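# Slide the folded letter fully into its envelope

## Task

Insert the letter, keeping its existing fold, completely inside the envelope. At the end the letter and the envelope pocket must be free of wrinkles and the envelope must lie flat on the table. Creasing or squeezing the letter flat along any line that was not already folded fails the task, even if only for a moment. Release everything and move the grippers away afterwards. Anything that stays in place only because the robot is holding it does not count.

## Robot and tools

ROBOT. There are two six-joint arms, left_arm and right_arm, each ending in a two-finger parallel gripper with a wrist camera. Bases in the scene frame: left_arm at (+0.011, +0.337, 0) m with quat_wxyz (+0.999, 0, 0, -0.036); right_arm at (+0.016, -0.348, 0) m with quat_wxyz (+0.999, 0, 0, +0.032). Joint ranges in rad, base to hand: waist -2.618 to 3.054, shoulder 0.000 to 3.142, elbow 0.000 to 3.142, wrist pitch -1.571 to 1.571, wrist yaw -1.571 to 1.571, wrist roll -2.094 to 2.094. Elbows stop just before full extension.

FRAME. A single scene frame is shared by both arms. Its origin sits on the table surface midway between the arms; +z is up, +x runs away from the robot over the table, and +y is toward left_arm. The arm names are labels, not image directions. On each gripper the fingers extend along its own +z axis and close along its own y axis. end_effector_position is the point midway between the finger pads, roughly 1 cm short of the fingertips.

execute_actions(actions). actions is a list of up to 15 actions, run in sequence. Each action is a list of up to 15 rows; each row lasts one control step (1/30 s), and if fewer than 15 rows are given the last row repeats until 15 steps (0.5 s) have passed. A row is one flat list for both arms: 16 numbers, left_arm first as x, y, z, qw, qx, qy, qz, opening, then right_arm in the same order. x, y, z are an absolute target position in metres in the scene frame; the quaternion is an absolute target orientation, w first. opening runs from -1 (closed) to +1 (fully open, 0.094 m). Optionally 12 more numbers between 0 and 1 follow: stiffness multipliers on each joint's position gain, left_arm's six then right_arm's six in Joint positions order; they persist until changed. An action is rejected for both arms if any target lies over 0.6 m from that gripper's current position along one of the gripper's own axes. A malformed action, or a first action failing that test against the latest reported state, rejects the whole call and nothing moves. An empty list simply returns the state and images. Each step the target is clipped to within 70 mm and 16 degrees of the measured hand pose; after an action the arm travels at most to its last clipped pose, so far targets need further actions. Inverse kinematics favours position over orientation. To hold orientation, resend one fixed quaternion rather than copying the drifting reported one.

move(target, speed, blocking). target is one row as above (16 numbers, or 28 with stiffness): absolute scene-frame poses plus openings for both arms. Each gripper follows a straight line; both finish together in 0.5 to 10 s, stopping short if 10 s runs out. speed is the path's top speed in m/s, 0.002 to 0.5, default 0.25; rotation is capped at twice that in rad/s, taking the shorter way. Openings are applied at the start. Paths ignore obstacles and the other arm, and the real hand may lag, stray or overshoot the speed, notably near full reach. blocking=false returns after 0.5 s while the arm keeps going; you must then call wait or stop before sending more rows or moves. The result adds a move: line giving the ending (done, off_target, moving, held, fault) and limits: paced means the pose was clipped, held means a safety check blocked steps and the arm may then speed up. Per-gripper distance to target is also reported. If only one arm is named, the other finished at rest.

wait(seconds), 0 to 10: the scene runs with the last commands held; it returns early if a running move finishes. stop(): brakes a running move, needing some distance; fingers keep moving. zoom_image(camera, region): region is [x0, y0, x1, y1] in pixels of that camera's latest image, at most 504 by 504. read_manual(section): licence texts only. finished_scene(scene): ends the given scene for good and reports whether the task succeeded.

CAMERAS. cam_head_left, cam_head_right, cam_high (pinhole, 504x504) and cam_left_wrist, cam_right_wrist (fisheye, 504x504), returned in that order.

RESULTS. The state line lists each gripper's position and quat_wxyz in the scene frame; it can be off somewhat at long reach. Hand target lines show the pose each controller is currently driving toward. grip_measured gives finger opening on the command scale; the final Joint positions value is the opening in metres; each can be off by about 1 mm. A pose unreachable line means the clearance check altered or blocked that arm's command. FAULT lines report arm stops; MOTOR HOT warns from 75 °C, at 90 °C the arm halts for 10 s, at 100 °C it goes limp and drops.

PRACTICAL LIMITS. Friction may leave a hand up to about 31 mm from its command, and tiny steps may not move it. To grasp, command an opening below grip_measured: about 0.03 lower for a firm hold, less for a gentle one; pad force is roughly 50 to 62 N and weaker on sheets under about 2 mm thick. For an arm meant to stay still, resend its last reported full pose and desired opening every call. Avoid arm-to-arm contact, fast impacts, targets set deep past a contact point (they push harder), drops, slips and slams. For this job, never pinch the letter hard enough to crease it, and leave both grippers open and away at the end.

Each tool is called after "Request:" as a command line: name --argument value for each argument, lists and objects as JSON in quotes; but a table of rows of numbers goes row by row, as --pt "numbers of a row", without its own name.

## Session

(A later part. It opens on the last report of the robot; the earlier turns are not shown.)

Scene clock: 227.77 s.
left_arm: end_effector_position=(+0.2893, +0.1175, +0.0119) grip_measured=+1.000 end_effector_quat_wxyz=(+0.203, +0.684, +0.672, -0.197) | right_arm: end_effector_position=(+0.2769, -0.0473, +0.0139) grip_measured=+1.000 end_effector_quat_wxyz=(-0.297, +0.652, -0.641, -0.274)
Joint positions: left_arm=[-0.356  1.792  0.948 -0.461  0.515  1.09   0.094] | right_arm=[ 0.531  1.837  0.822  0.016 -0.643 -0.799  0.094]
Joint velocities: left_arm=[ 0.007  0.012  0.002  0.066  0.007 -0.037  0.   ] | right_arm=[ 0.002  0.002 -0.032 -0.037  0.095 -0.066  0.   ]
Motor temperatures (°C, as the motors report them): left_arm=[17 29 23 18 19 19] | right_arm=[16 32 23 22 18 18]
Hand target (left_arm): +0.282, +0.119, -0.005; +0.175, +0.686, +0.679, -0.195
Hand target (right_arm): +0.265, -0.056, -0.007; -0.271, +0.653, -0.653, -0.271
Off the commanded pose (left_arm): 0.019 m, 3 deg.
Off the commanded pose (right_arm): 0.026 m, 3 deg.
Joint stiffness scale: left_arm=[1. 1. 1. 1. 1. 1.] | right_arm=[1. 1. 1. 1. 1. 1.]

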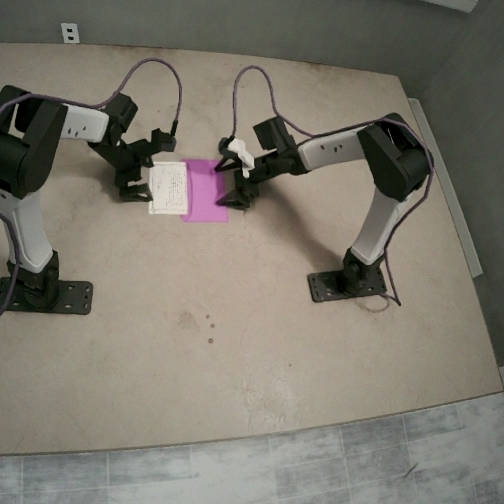

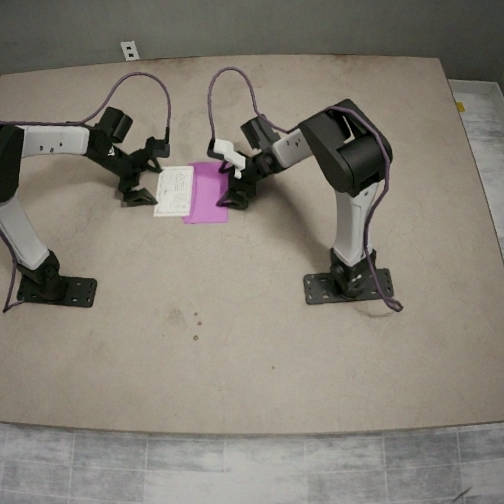

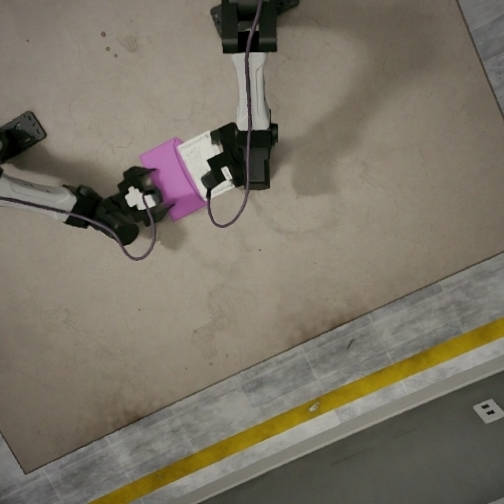

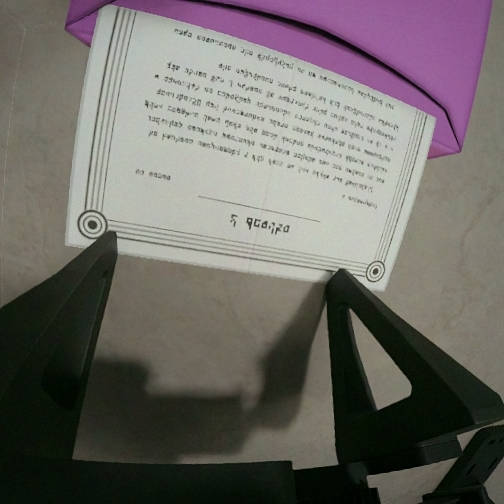

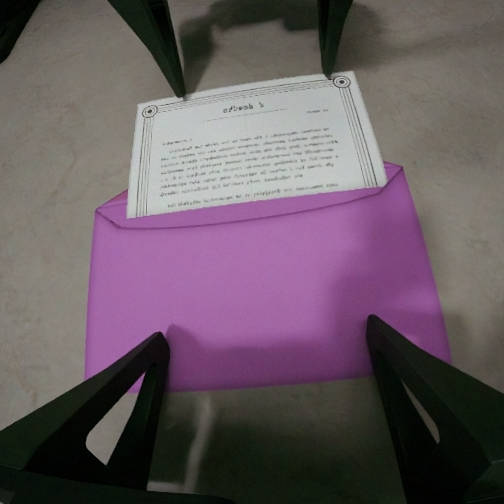

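Overshot ~4 mm; steer back.

Request:
execute_actions --actions '[[[0.277,0.113,-0.006,0.175,0.686,0.679,-0.195,1,0.265,-0.055,-0.008,0.271,-0.653,0.653,0.271,1]],[[0.276,0.105,-0.006,0.175,0.686,0.679,-0.195,1,0.265,-0.055,-0.008,0.271,-0.653,0.653,0.271,1]],[[0.277,0.097,-0.006,0.175,0.686,0.679,-0.195,1,0.265,-0.055,-0.008,0.271,-0.653,0.653,0.271,1]]]'

Scene clock: 233.00 s.
left_arm: end_effector_position=(+0.2822, +0.0949, +0.0120) grip_measured=+1.000 end_effector_quat_wxyz=(+0.206, +0.685, +0.669, -0.203) | right_arm: end_effector_position=(+0.2769, -0.0473, +0.0139) grip_measured=+1.000 end_effector_quat_wxyz=(-0.297, +0.652, -0.641, -0.274)
Joint positions: left_arm=[-0.425  1.8    0.948 -0.414  0.51   1.018  0.094] | right_arm=[ 0.531  1.837  0.822  0.016 -0.643 -0.799  0.094]
Joint velocities: left_arm=[-0.027  0.017 -0.002 -0.037  0.037  0.037  0.   ] | right_arm=[-0.012 -0.002  0.002 -0.007  0.066 -0.022  0.   ]
Motor temperatures (°C, as the motors report them): left_arm=[17 29 23 19 19 19] | right_arm=[16 32 23 23 18 18]
Hand target (left_arm): +0.276, +0.098, -0.005; +0.175, +0.686, +0.678, -0.195
Hand target (right_arm): +0.265, -0.056, -0.007; -0.271, +0.653, -0.653, -0.271
Off the commanded pose (left_arm): 0.019 m, 4 deg.
Off the commanded pose (right_arm): 0.026 m, 3 deg.
Joint stiffness scale: left_arm=[1. 1. 1. 1. 1. 1.] | right_arm=[1. 1. 1. 1. 1. 1.]

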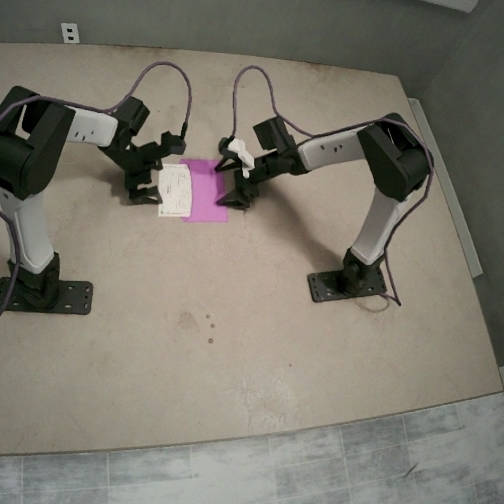

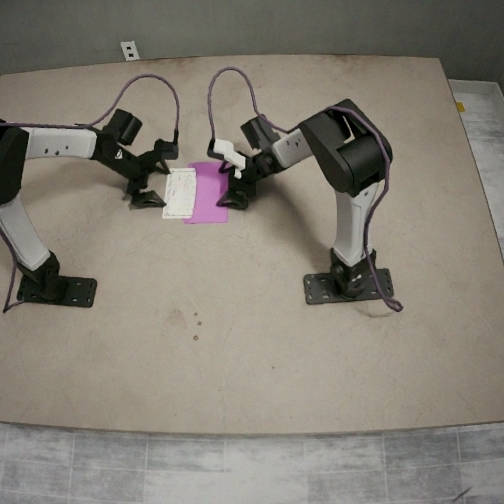

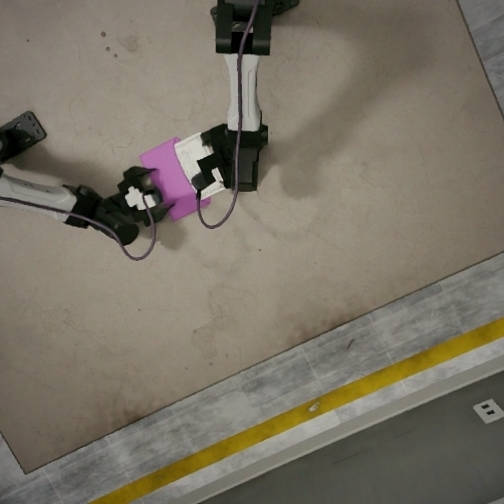

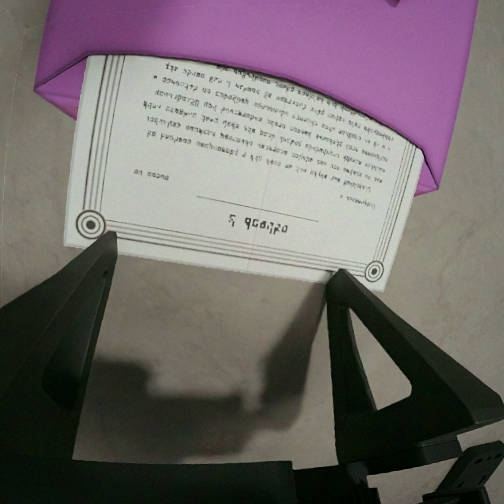

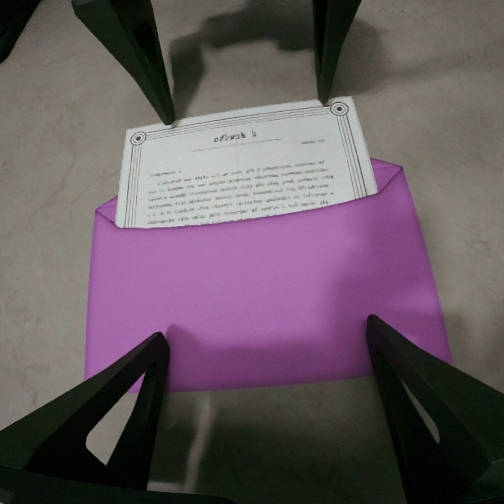

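Request:
execute_actions --actions '[[[0.279,0.087,-0.006,0.19,0.682,0.675,-0.21,1,0.265,-0.055,-0.008,0.271,-0.653,0.653,0.271,1]],[[0.279,0.078,-0.006,0.2,0.679,0.672,-0.22,1,0.265,-0.055,-0.008,0.271,-0.653,0.653,0.271,1]],[[0.279,0.07,-0.006,0.21,0.676,0.669,-0.23,1,0.265,-0.055,-0.008,0.271,-0.653,0.653,0.271,1]],[[0.279,0.063,-0.006,0.22,0.672,0.665,-0.24,1,0.265,-0.055,-0.008,0.271,-0.653,0.653,0.271,1]]]'

Scene clock: 240.53 s.
left_arm: end_effector_position=(+0.2878, +0.0609, +0.0130) grip_measured=+1.000 end_effector_quat_wxyz=(+0.248, +0.671, +0.655, -0.243) | right_arm: end_effector_position=(+0.2769, -0.0473, +0.0139) grip_measured=+1.000 end_effector_quat_wxyz=(-0.297, +0.652, -0.641, -0.274)
Joint positions: left_arm=[-0.465  1.854  0.948 -0.252  0.594  0.93   0.094] | right_arm=[ 0.531  1.837  0.822  0.016 -0.643 -0.799  0.094]
Joint velocities: left_arm=[ 0.007 -0.007  0.007 -0.051 -0.037  0.007  0.   ] | right_arm=[ 0.007 -0.012  0.002  0.007 -0.007 -0.007  0.   ]
Motor temperatures (°C, as the motors report them): left_arm=[17 28 24 19 19 19] | right_arm=[16 32 23 23 18 18]
Hand target (left_arm): +0.279, +0.064, -0.005; +0.220, +0.672, +0.665, -0.240
Hand target (right_arm): +0.265, -0.056, -0.007; -0.271, +0.653, -0.653, -0.271
Off the commanded pose (left_arm): 0.021 m, 3 deg.
Off the commanded pose (right_arm): 0.026 m, 3 deg.
Joint stiffness scale: left_arm=[1. 1. 1. 1. 1. 1.] | right_arm=[1. 1. 1. 1. 1. 1.]

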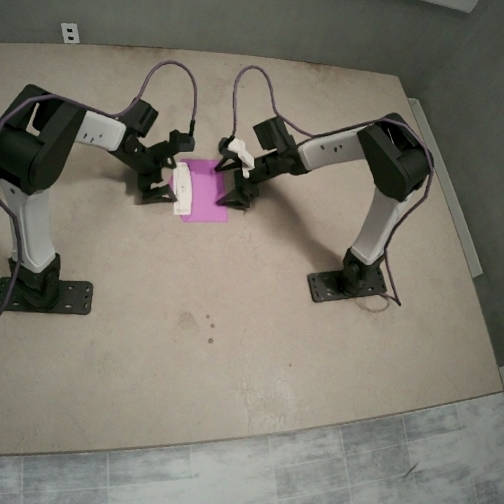

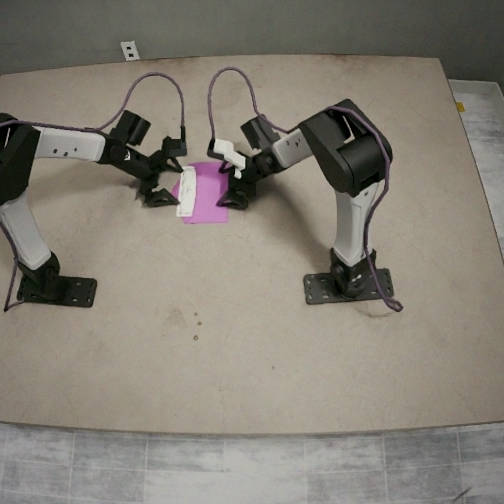

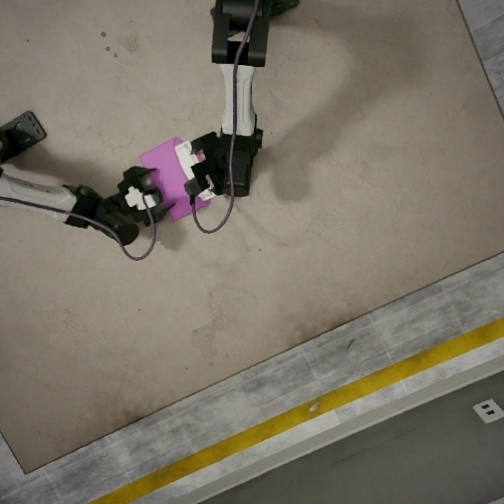

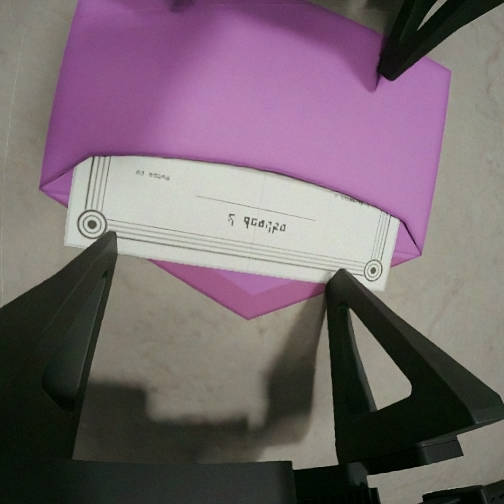

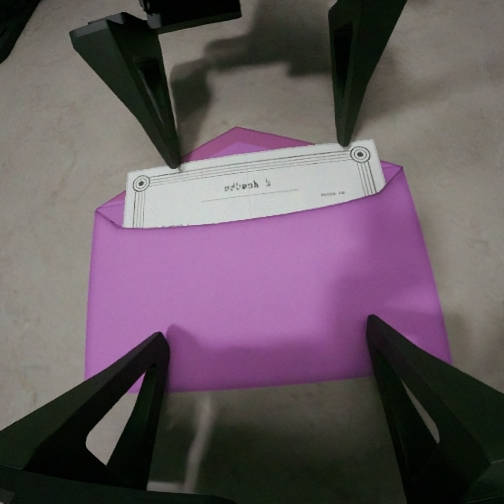

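Request:
execute_actions --actions '[[[0.287,0.07,0.02,0.24,0.665,0.665,-0.24,1,0.277,-0.05,0.022,0.29,-0.645,0.645,0.28,1]],[[0.28,0.08,0.04,0.24,0.665,0.665,-0.24,1,0.275,-0.07,0.05,0.271,-0.653,0.653,0.271,1]],[[0.272,0.076,0.025,0.24,0.665,0.665,-0.24,-0.75,0.275,-0.10,0.05,0.271,-0.653,0.653,0.271,1]],[[0.272,0.076,0.012,0.24,0.665,0.665,-0.24,-0.75,0.275,-0.10,0.05,0.271,-0.653,0.653,0.271,1]]]'

Scene clock: 255.83 s.
left_arm: end_effector_position=(+0.2786, +0.0757, +0.0211) grip_measured=-0.747 end_effector_quat_wxyz=(+0.250, +0.664, +0.663, -0.240) | right_arm: end_effector_position=(+0.2821, -0.0970, +0.0516) grip_measured=+1.000 end_effector_quat_wxyz=(-0.276, +0.653, -0.653, -0.266)
Joint positions: left_arm=[-0.442  1.778  0.889 -0.273  0.594  0.932  0.012] | right_arm=[ 0.392  1.684  0.876 -0.332 -0.682 -0.96   0.094]
Joint velocities: left_arm=[ 0.002 -0.017 -0.002  0.051 -0.037 -0.066 -0.001] | right_arm=[ 0.017  0.012  0.012 -0.051 -0.051  0.007  0.   ]
Motor temperatures (°C, as the motors report them): left_arm=[17 28 24 19 19 19] | right_arm=[16 33 22 23 18 18]
Hand target (left_arm): +0.272, +0.076, +0.012; +0.240, +0.665, +0.665, -0.240
Hand target (right_arm): +0.275, -0.100, +0.050; -0.271, +0.653, -0.653, -0.271
Off the commanded pose (left_arm): 0.011 m, 1 deg.
Off the commanded pose (right_arm): 0.008 m, 1 deg.
Joint stiffness scale: left_arm=[1. 1. 1. 1. 1. 1.] | right_arm=[1. 1. 1. 1. 1. 1.]

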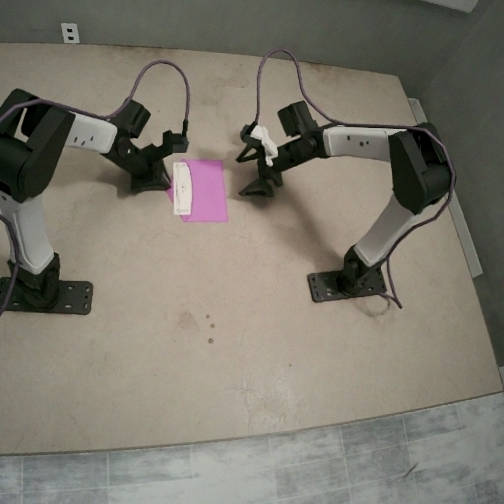

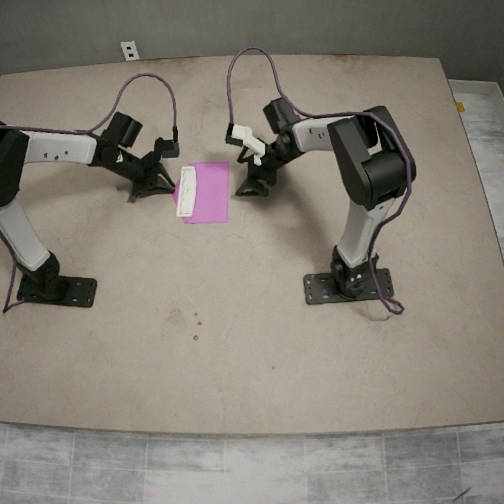

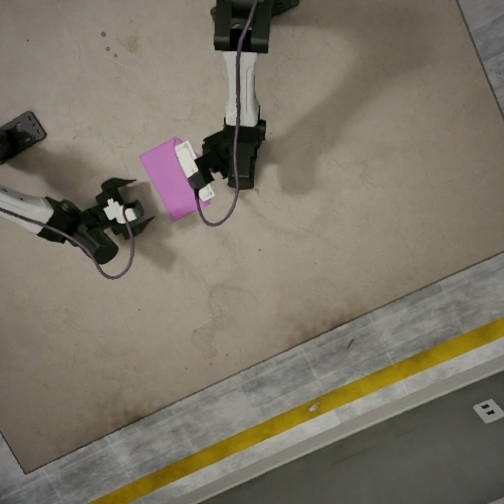

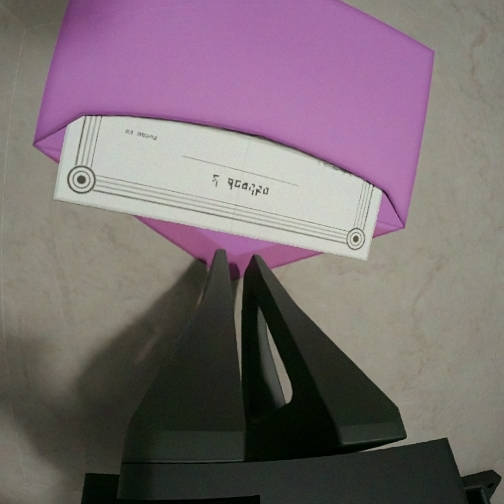

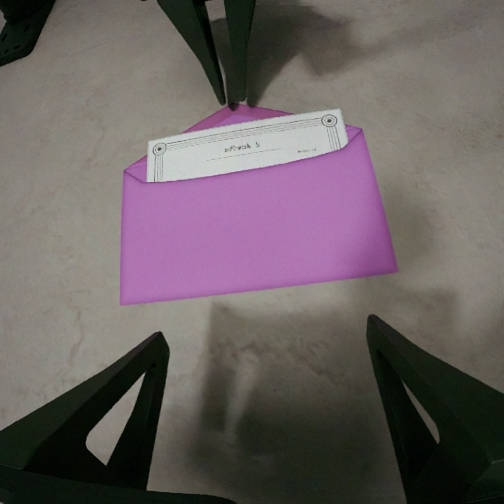

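Request:
execute_actions --actions '[[[0.272,0.068,0.01,0.24,0.665,0.665,-0.24,-0.75,0.275,-0.10,0.05,0.271,-0.653,0.653,0.271,1]],[[0.272,0.068,0.0,0.24,0.665,0.665,-0.24,-0.75,0.275,-0.10,0.05,0.271,-0.653,0.653,0.271,1]],[[0.272,0.068,-0.008,0.24,0.665,0.665,-0.24,-0.6,0.275,-0.10,0.05,0.271,-0.653,0.653,0.271,1]],[[0.272,0.061,-0.008,0.24,0.665,0.665,-0.24,-0.5,0.275,-0.10,0.05,0.271,-0.653,0.653,0.271,1]],[[0.272,0.054,-0.008,0.24,0.665,0.665,-0.24,-0.5,0.275,-0.10,0.05,0.271,-0.653,0.653,0.271,1]]]'

Scene clock: 267.60 s.
left_arm: end_effector_position=(+0.2812, +0.0497, +0.0132) grip_measured=-0.503 end_effector_quat_wxyz=(+0.273, +0.664, +0.651, -0.247) | right_arm: end_effector_position=(+0.2820, -0.0970, +0.0516) grip_measured=+1.000 end_effector_quat_wxyz=(-0.276, +0.653, -0.653, -0.266)
Joint positions: left_arm=[-0.498  1.835  0.883 -0.125  0.596  0.866  0.023] | right_arm=[ 0.392  1.684  0.876 -0.333 -0.682 -0.96   0.094]
Joint velocities: left_arm=[-0.002  0.002  0.002  0.007 -0.022  0.066 -0.001] | right_arm=[-0.022 -0.017 -0.002  0.007  0.007  0.007  0.   ]
Motor temperatures (°C, as the motors report them): left_arm=[17 28 24 19 19 19] | right_arm=[16 34 23 22 18 18]
Hand target (left_arm): +0.271, +0.055, -0.007; +0.240, +0.665, +0.665, -0.240
Hand target (right_arm): +0.275, -0.100, +0.050; -0.271, +0.653, -0.653, -0.271
Off the commanded pose (left_arm): 0.024 m, 4 deg.
Off the commanded pose (right_arm): 0.008 m, 1 deg.
Joint stiffness scale: left_arm=[1. 1. 1. 1. 1. 1.] | right_arm=[1. 1. 1. 1. 1. 1.]

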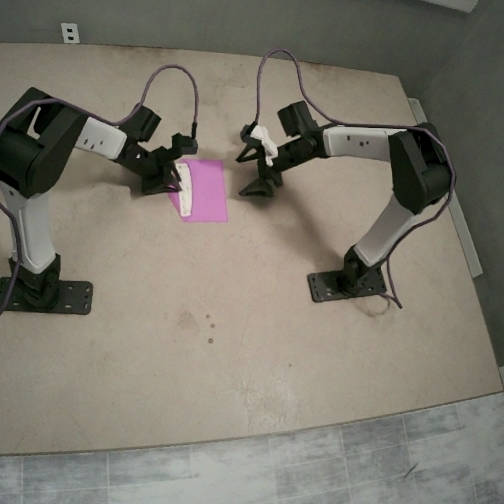

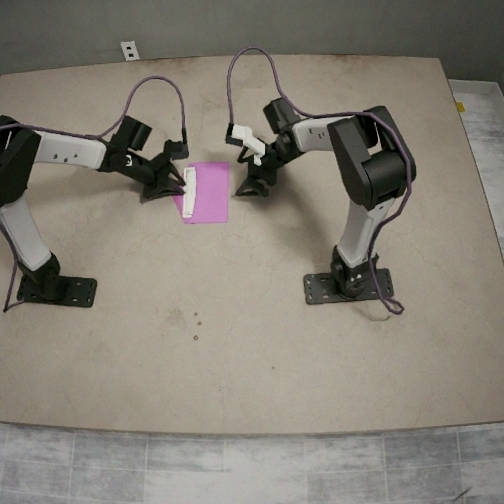

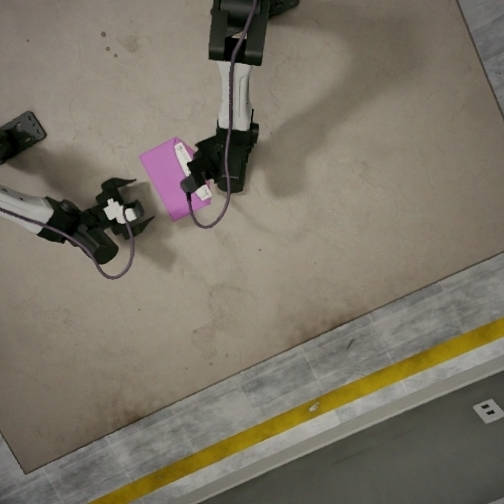

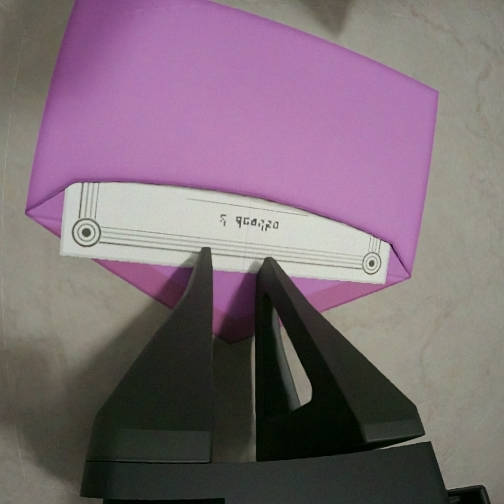

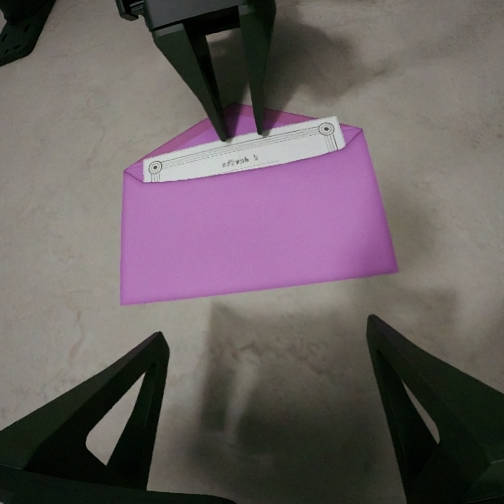

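Request:
execute_actions --actions '[[[0.276,0.068,0.0,0.235,0.665,0.665,-0.25,-0.5,0.275,-0.10,0.05,0.271,-0.653,0.653,0.271,1]],[[0.274,0.066,-0.008,0.215,0.672,0.66,-0.255,-0.3,0.275,-0.10,0.05,0.271,-0.653,0.653,0.271,1]],[[0.274,0.057,-0.008,0.215,0.672,0.66,-0.255,-0.1,0.275,-0.10,0.05,0.271,-0.653,0.653,0.271,1]],[[0.274,0.05,-0.008,0.215,0.672,0.66,-0.255,0,0.275,-0.10,0.05,0.271,-0.653,0.653,0.271,1]]]'

Scene clock: 275.80 s.
left_arm: end_effector_position=(+0.2803, +0.0460, +0.0130) grip_measured=-0.003 end_effector_quat_wxyz=(+0.254, +0.675, +0.640, -0.265) | right_arm: end_effector_position=(+0.2820, -0.0970, +0.0516) grip_measured=+1.000 end_effector_quat_wxyz=(-0.276, +0.653, -0.653, -0.266)
Joint positions: left_arm=[-0.493  1.874  0.947 -0.211  0.636  0.914  0.047] | right_arm=[ 0.392  1.684  0.876 -0.333 -0.682 -0.96   0.094]
Joint velocities: left_arm=[ 0.002  0.012  0.007 -0.066 -0.007  0.037 -0.   ] | right_arm=[-0.007 -0.012 -0.027 -0.022  0.037 -0.007  0.   ]
Motor temperatures (°C, as the motors report them): left_arm=[17 28 24 19 19 19] | right_arm=[16 35 23 22 18 18]
Hand target (left_arm): +0.273, +0.051, -0.007; +0.216, +0.673, +0.660, -0.255
Hand target (right_arm): +0.275, -0.100, +0.050; -0.271, +0.653, -0.653, -0.271
Off the commanded pose (left_arm): 0.022 m, 5 deg.
Off the commanded pose (right_arm): 0.008 m, 1 deg.
Joint stiffness scale: left_arm=[1. 1. 1. 1. 1. 1.] | right_arm=[1. 1. 1. 1. 1. 1.]

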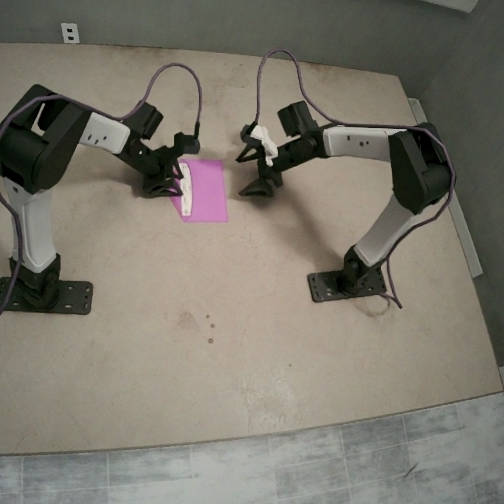

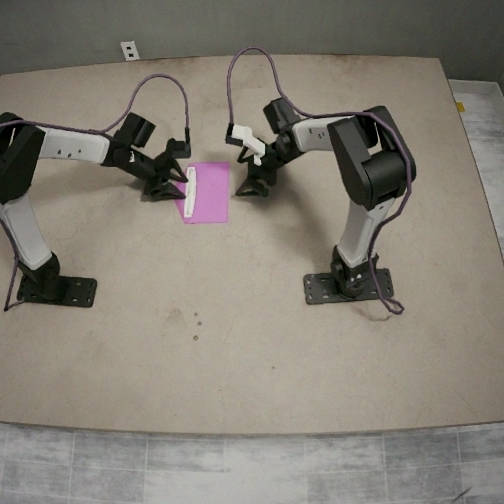

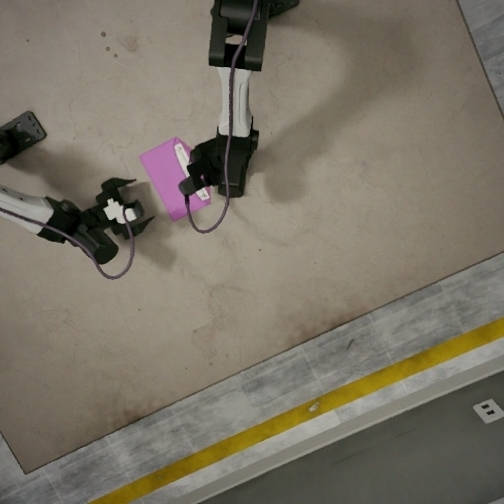

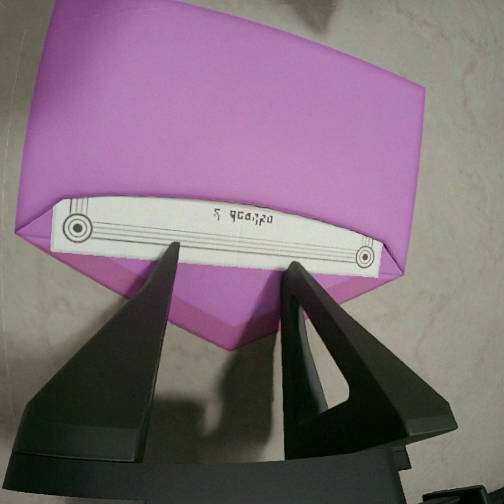

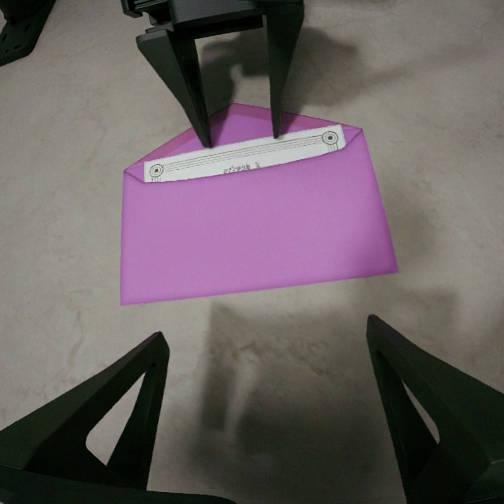

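Need ~11 mm more.

Request:
execute_actions --actions '[[[0.274,0.044,-0.008,0.22,0.664,0.668,-0.252,0,0.275,-0.10,0.05,0.271,-0.653,0.653,0.271,1]],[[0.274,0.039,-0.008,0.22,0.664,0.668,-0.252,0,0.275,-0.10,0.05,0.271,-0.653,0.653,0.271,1]]]'

Scene clock: 280.67 s.
left_arm: end_effector_position=(+0.2800, +0.0359, +0.0132) grip_measured=-0.003 end_effector_quat_wxyz=(+0.258, +0.666, +0.649, -0.262) | right_arm: end_effector_position=(+0.2820, -0.0970, +0.0516) grip_measured=+1.000 end_effector_quat_wxyz=(-0.276, +0.653, -0.653, -0.266)
Joint positions: left_arm=[-0.524  1.878  0.947 -0.17   0.612  0.85   0.047] | right_arm=[ 0.392  1.684  0.876 -0.333 -0.682 -0.96   0.094]
Joint velocities: left_arm=[-0.002 -0.007  0.012 -0.037 -0.022 -0.007  0.001] | right_arm=[-0.007 -0.002  0.002  0.007 -0.022  0.095  0.   ]
Motor temperatures (°C, as the motors report them): left_arm=[17 28 24 19 19 19] | right_arm=[16 35 23 22 18 18]
Hand target (left_arm): +0.273, +0.040, -0.007; +0.221, +0.665, +0.668, -0.252
Hand target (right_arm): +0.275, -0.100, +0.050; -0.271, +0.653, -0.653, -0.271
Off the commanded pose (left_arm): 0.022 m, 5 deg.
Off the commanded pose (right_arm): 0.008 m, 1 deg.
Joint stiffness scale: left_arm=[1. 1. 1. 1. 1. 1.] | right_arm=[1. 1. 1. 1. 1. 1.]

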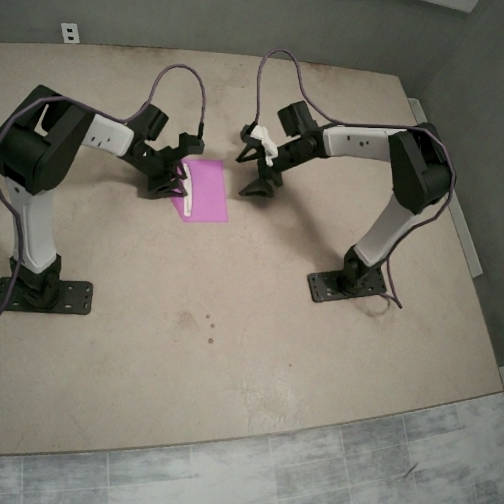

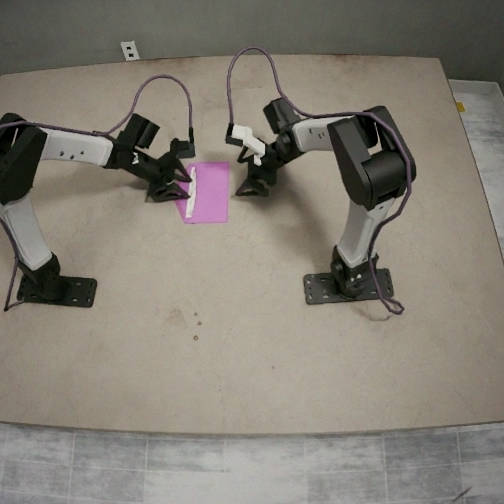

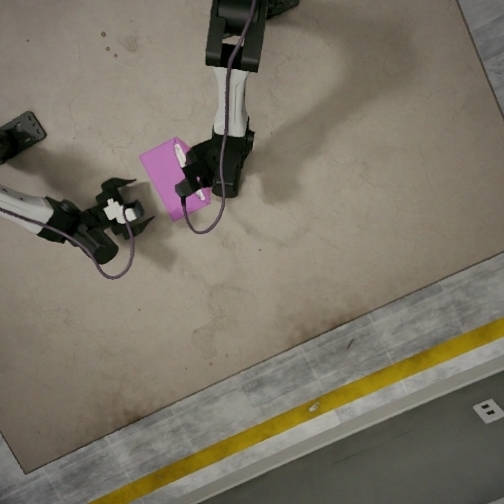

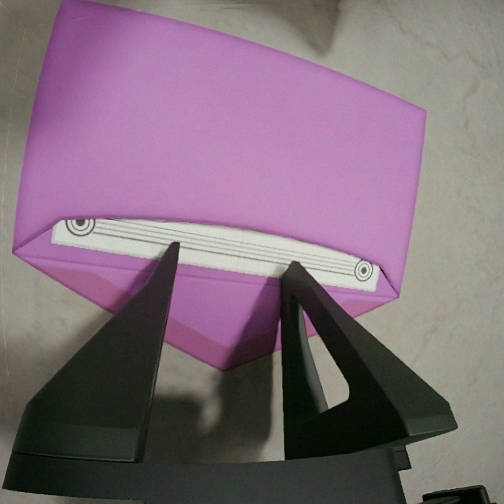

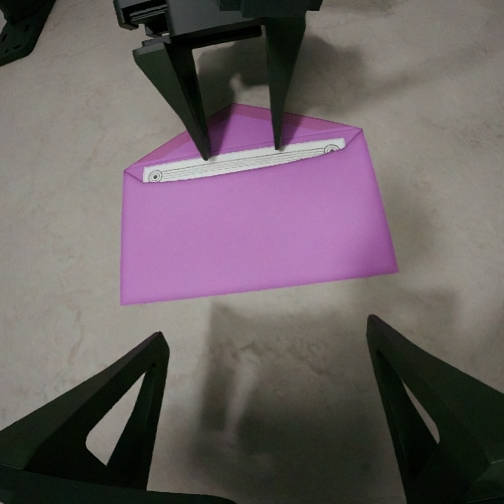

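-x side lags; redo with that finger low.

Request:
execute_actions --actions '[[[0.274,0.056,0,0.23,0.664,0.668,-0.245,0,0.275,-0.10,0.05,0.271,-0.653,0.653,0.271,1]],[[0.272,0.053,-0.008,0.24,0.66,0.67,-0.24,0.3,0.275,-0.10,0.05,0.271,-0.653,0.653,0.271,1]],[[0.272,0.044,-0.008,0.24,0.66,0.67,-0.24,0.3,0.275,-0.10,0.05,0.271,-0.653,0.653,0.271,1]],[[0.272,0.038,-0.008,0.24,0.66,0.67,-0.24,0.3,0.275,-0.10,0.05,0.271,-0.653,0.653,0.271,1]],[[0.28,0.05,0.02,0.25,0.66,0.66,-0.25,0.3,0.275,-0.10,0.05,0.271,-0.653,0.653,0.271,1]],[[0.28,0.07,0.05,0.25,0.66,0.66,-0.25,0.3,0.275,-0.10,0.05,0.271,-0.653,0.653,0.271,1]]]'

Scene clock: 296.63 s.
left_arm: end_effector_position=(+0.2734, +0.0722, +0.0384) grip_measured=+0.298 end_effector_quat_wxyz=(+0.238, +0.660, +0.668, -0.249) | right_arm: end_effector_position=(+0.2820, -0.0970, +0.0516) grip_measured=+1.000 end_effector_quat_wxyz=(-0.276, +0.653, -0.653, -0.266)
Joint positions: left_arm=[-0.456  1.74   0.931 -0.367  0.599  0.908  0.061] | right_arm=[ 0.392  1.684  0.876 -0.333 -0.682 -0.96   0.094]
Joint velocities: left_arm=[-0.017 -0.007  0.012 -0.081  0.022  0.022  0.   ] | right_arm=[-0.007 -0.012 -0.002  0.022 -0.007  0.051  0.   ]
Motor temperatures (°C, as the motors report them): left_arm=[17 28 25 19 19 19] | right_arm=[16 36 23 22 18 18]
Hand target (left_arm): +0.280, +0.070, +0.050; +0.251, +0.661, +0.661, -0.250
Hand target (right_arm): +0.275, -0.100, +0.050; -0.271, +0.653, -0.653, -0.271
Off the commanded pose (left_arm): 0.014 m, 2 deg.
Off the commanded pose (right_arm): 0.008 m, 1 deg.
Joint stiffness scale: left_arm=[1. 1. 1. 1. 1. 1.] | right_arm=[1. 1. 1. 1. 1. 1.]

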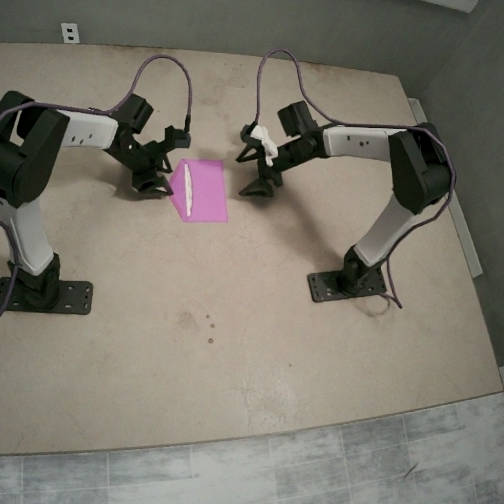

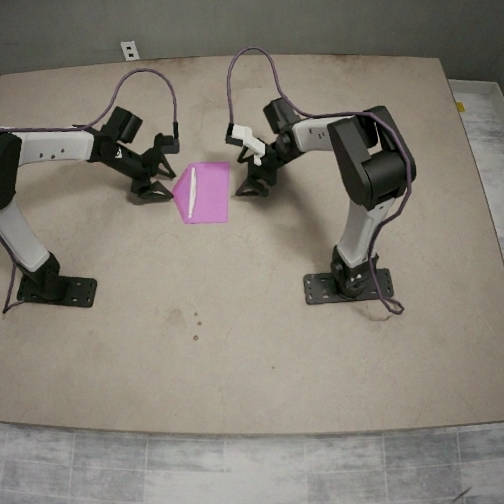

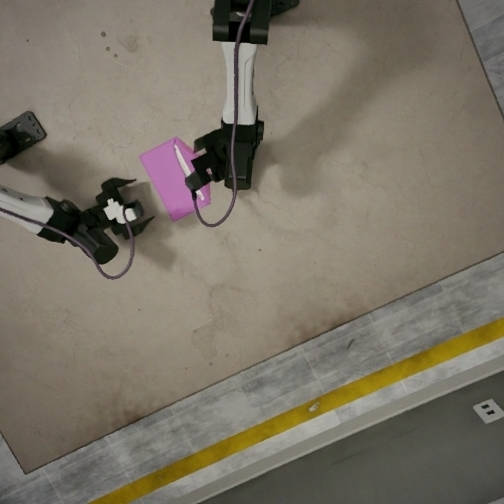

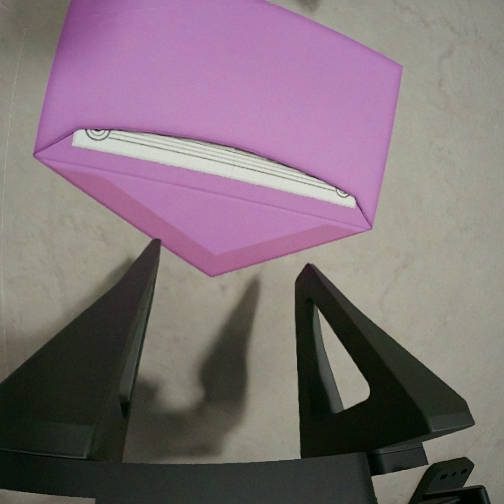

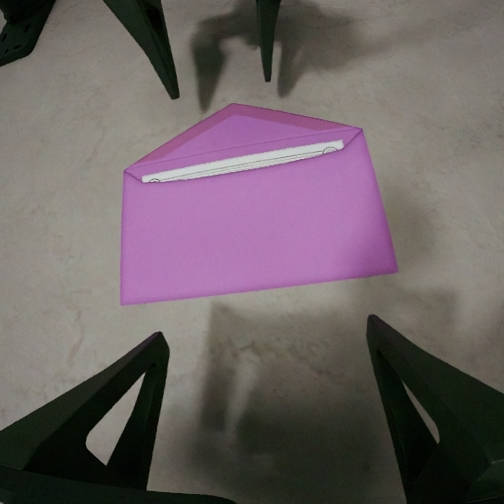

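Request:
move --target '[0.27,0.27,0.13,0.25,0.66,0.66,-0.25,1,0.27,-0.26,0.13,0.271,-0.653,0.653,0.271,1]'

Scene clock: 303.87 s.
left_arm: end_effector_position=(+0.2614, +0.2650, +0.1240) grip_measured=+1.000 end_effector_quat_wxyz=(+0.245, +0.660, +0.663, -0.253) | right_arm: end_effector_position=(+0.2685, -0.2579, +0.1279) grip_measured=+1.000 end_effector_quat_wxyz=(-0.272, +0.651, -0.654, -0.272)
Joint positions: left_arm=[ 0.234  1.568  1.124 -1.279  0.706  1.784  0.094] | right_arm=[-0.19   1.561  1.1   -1.236 -0.782 -1.746  0.094]
Joint velocities: left_arm=[ 0.007 -0.022 -0.007  0.037 -0.022 -0.022  0.   ] | right_arm=[ 0.012 -0.007  0.002 -0.037 -0.022  0.007  0.   ]
Motor temperatures (°C, as the motors report them): left_arm=[17 28 25 19 19 19] | right_arm=[16 36 24 22 18 18]
Hand target (left_arm): +0.268, +0.267, +0.129; +0.252, +0.660, +0.662, -0.250
Hand target (right_arm): +0.273, -0.260, +0.131; -0.274, +0.652, -0.653, -0.271
Off the commanded pose (left_arm): 0.012 m, 1 deg.
Off the commanded pose (right_arm): 0.003 m, 0 deg.
Joint stiffness scale: left_arm=[1. 1. 1. 1. 1. 1.] | right_arm=[1. 1. 1. 1. 1. 1.]
move: off_target (left_arm)

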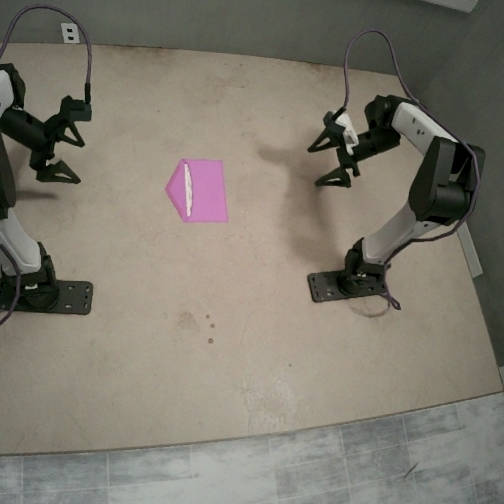

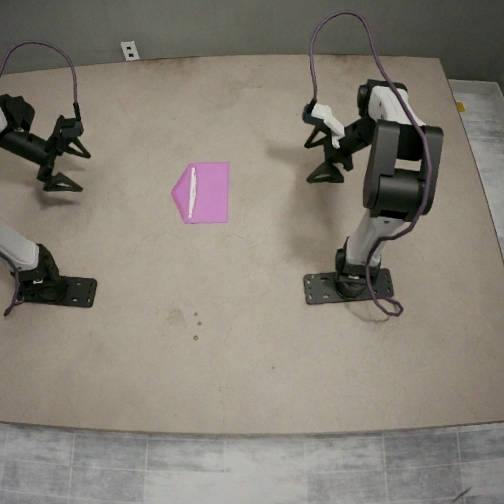

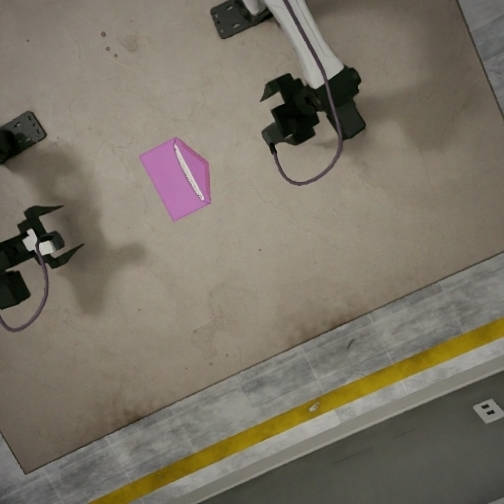

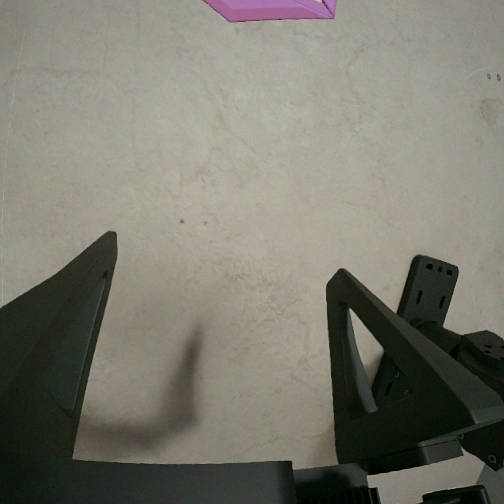

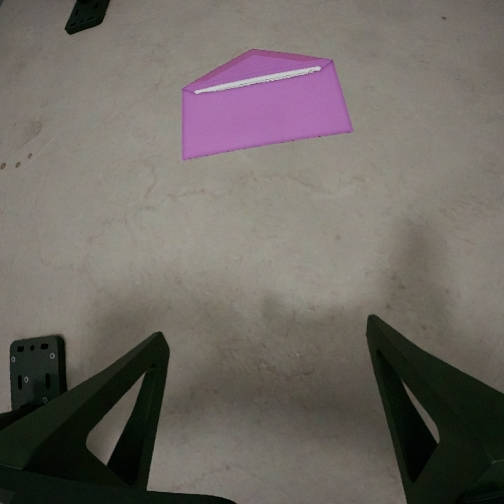

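Request:
finished_scene --scene 2

The scene is finished: the task was done.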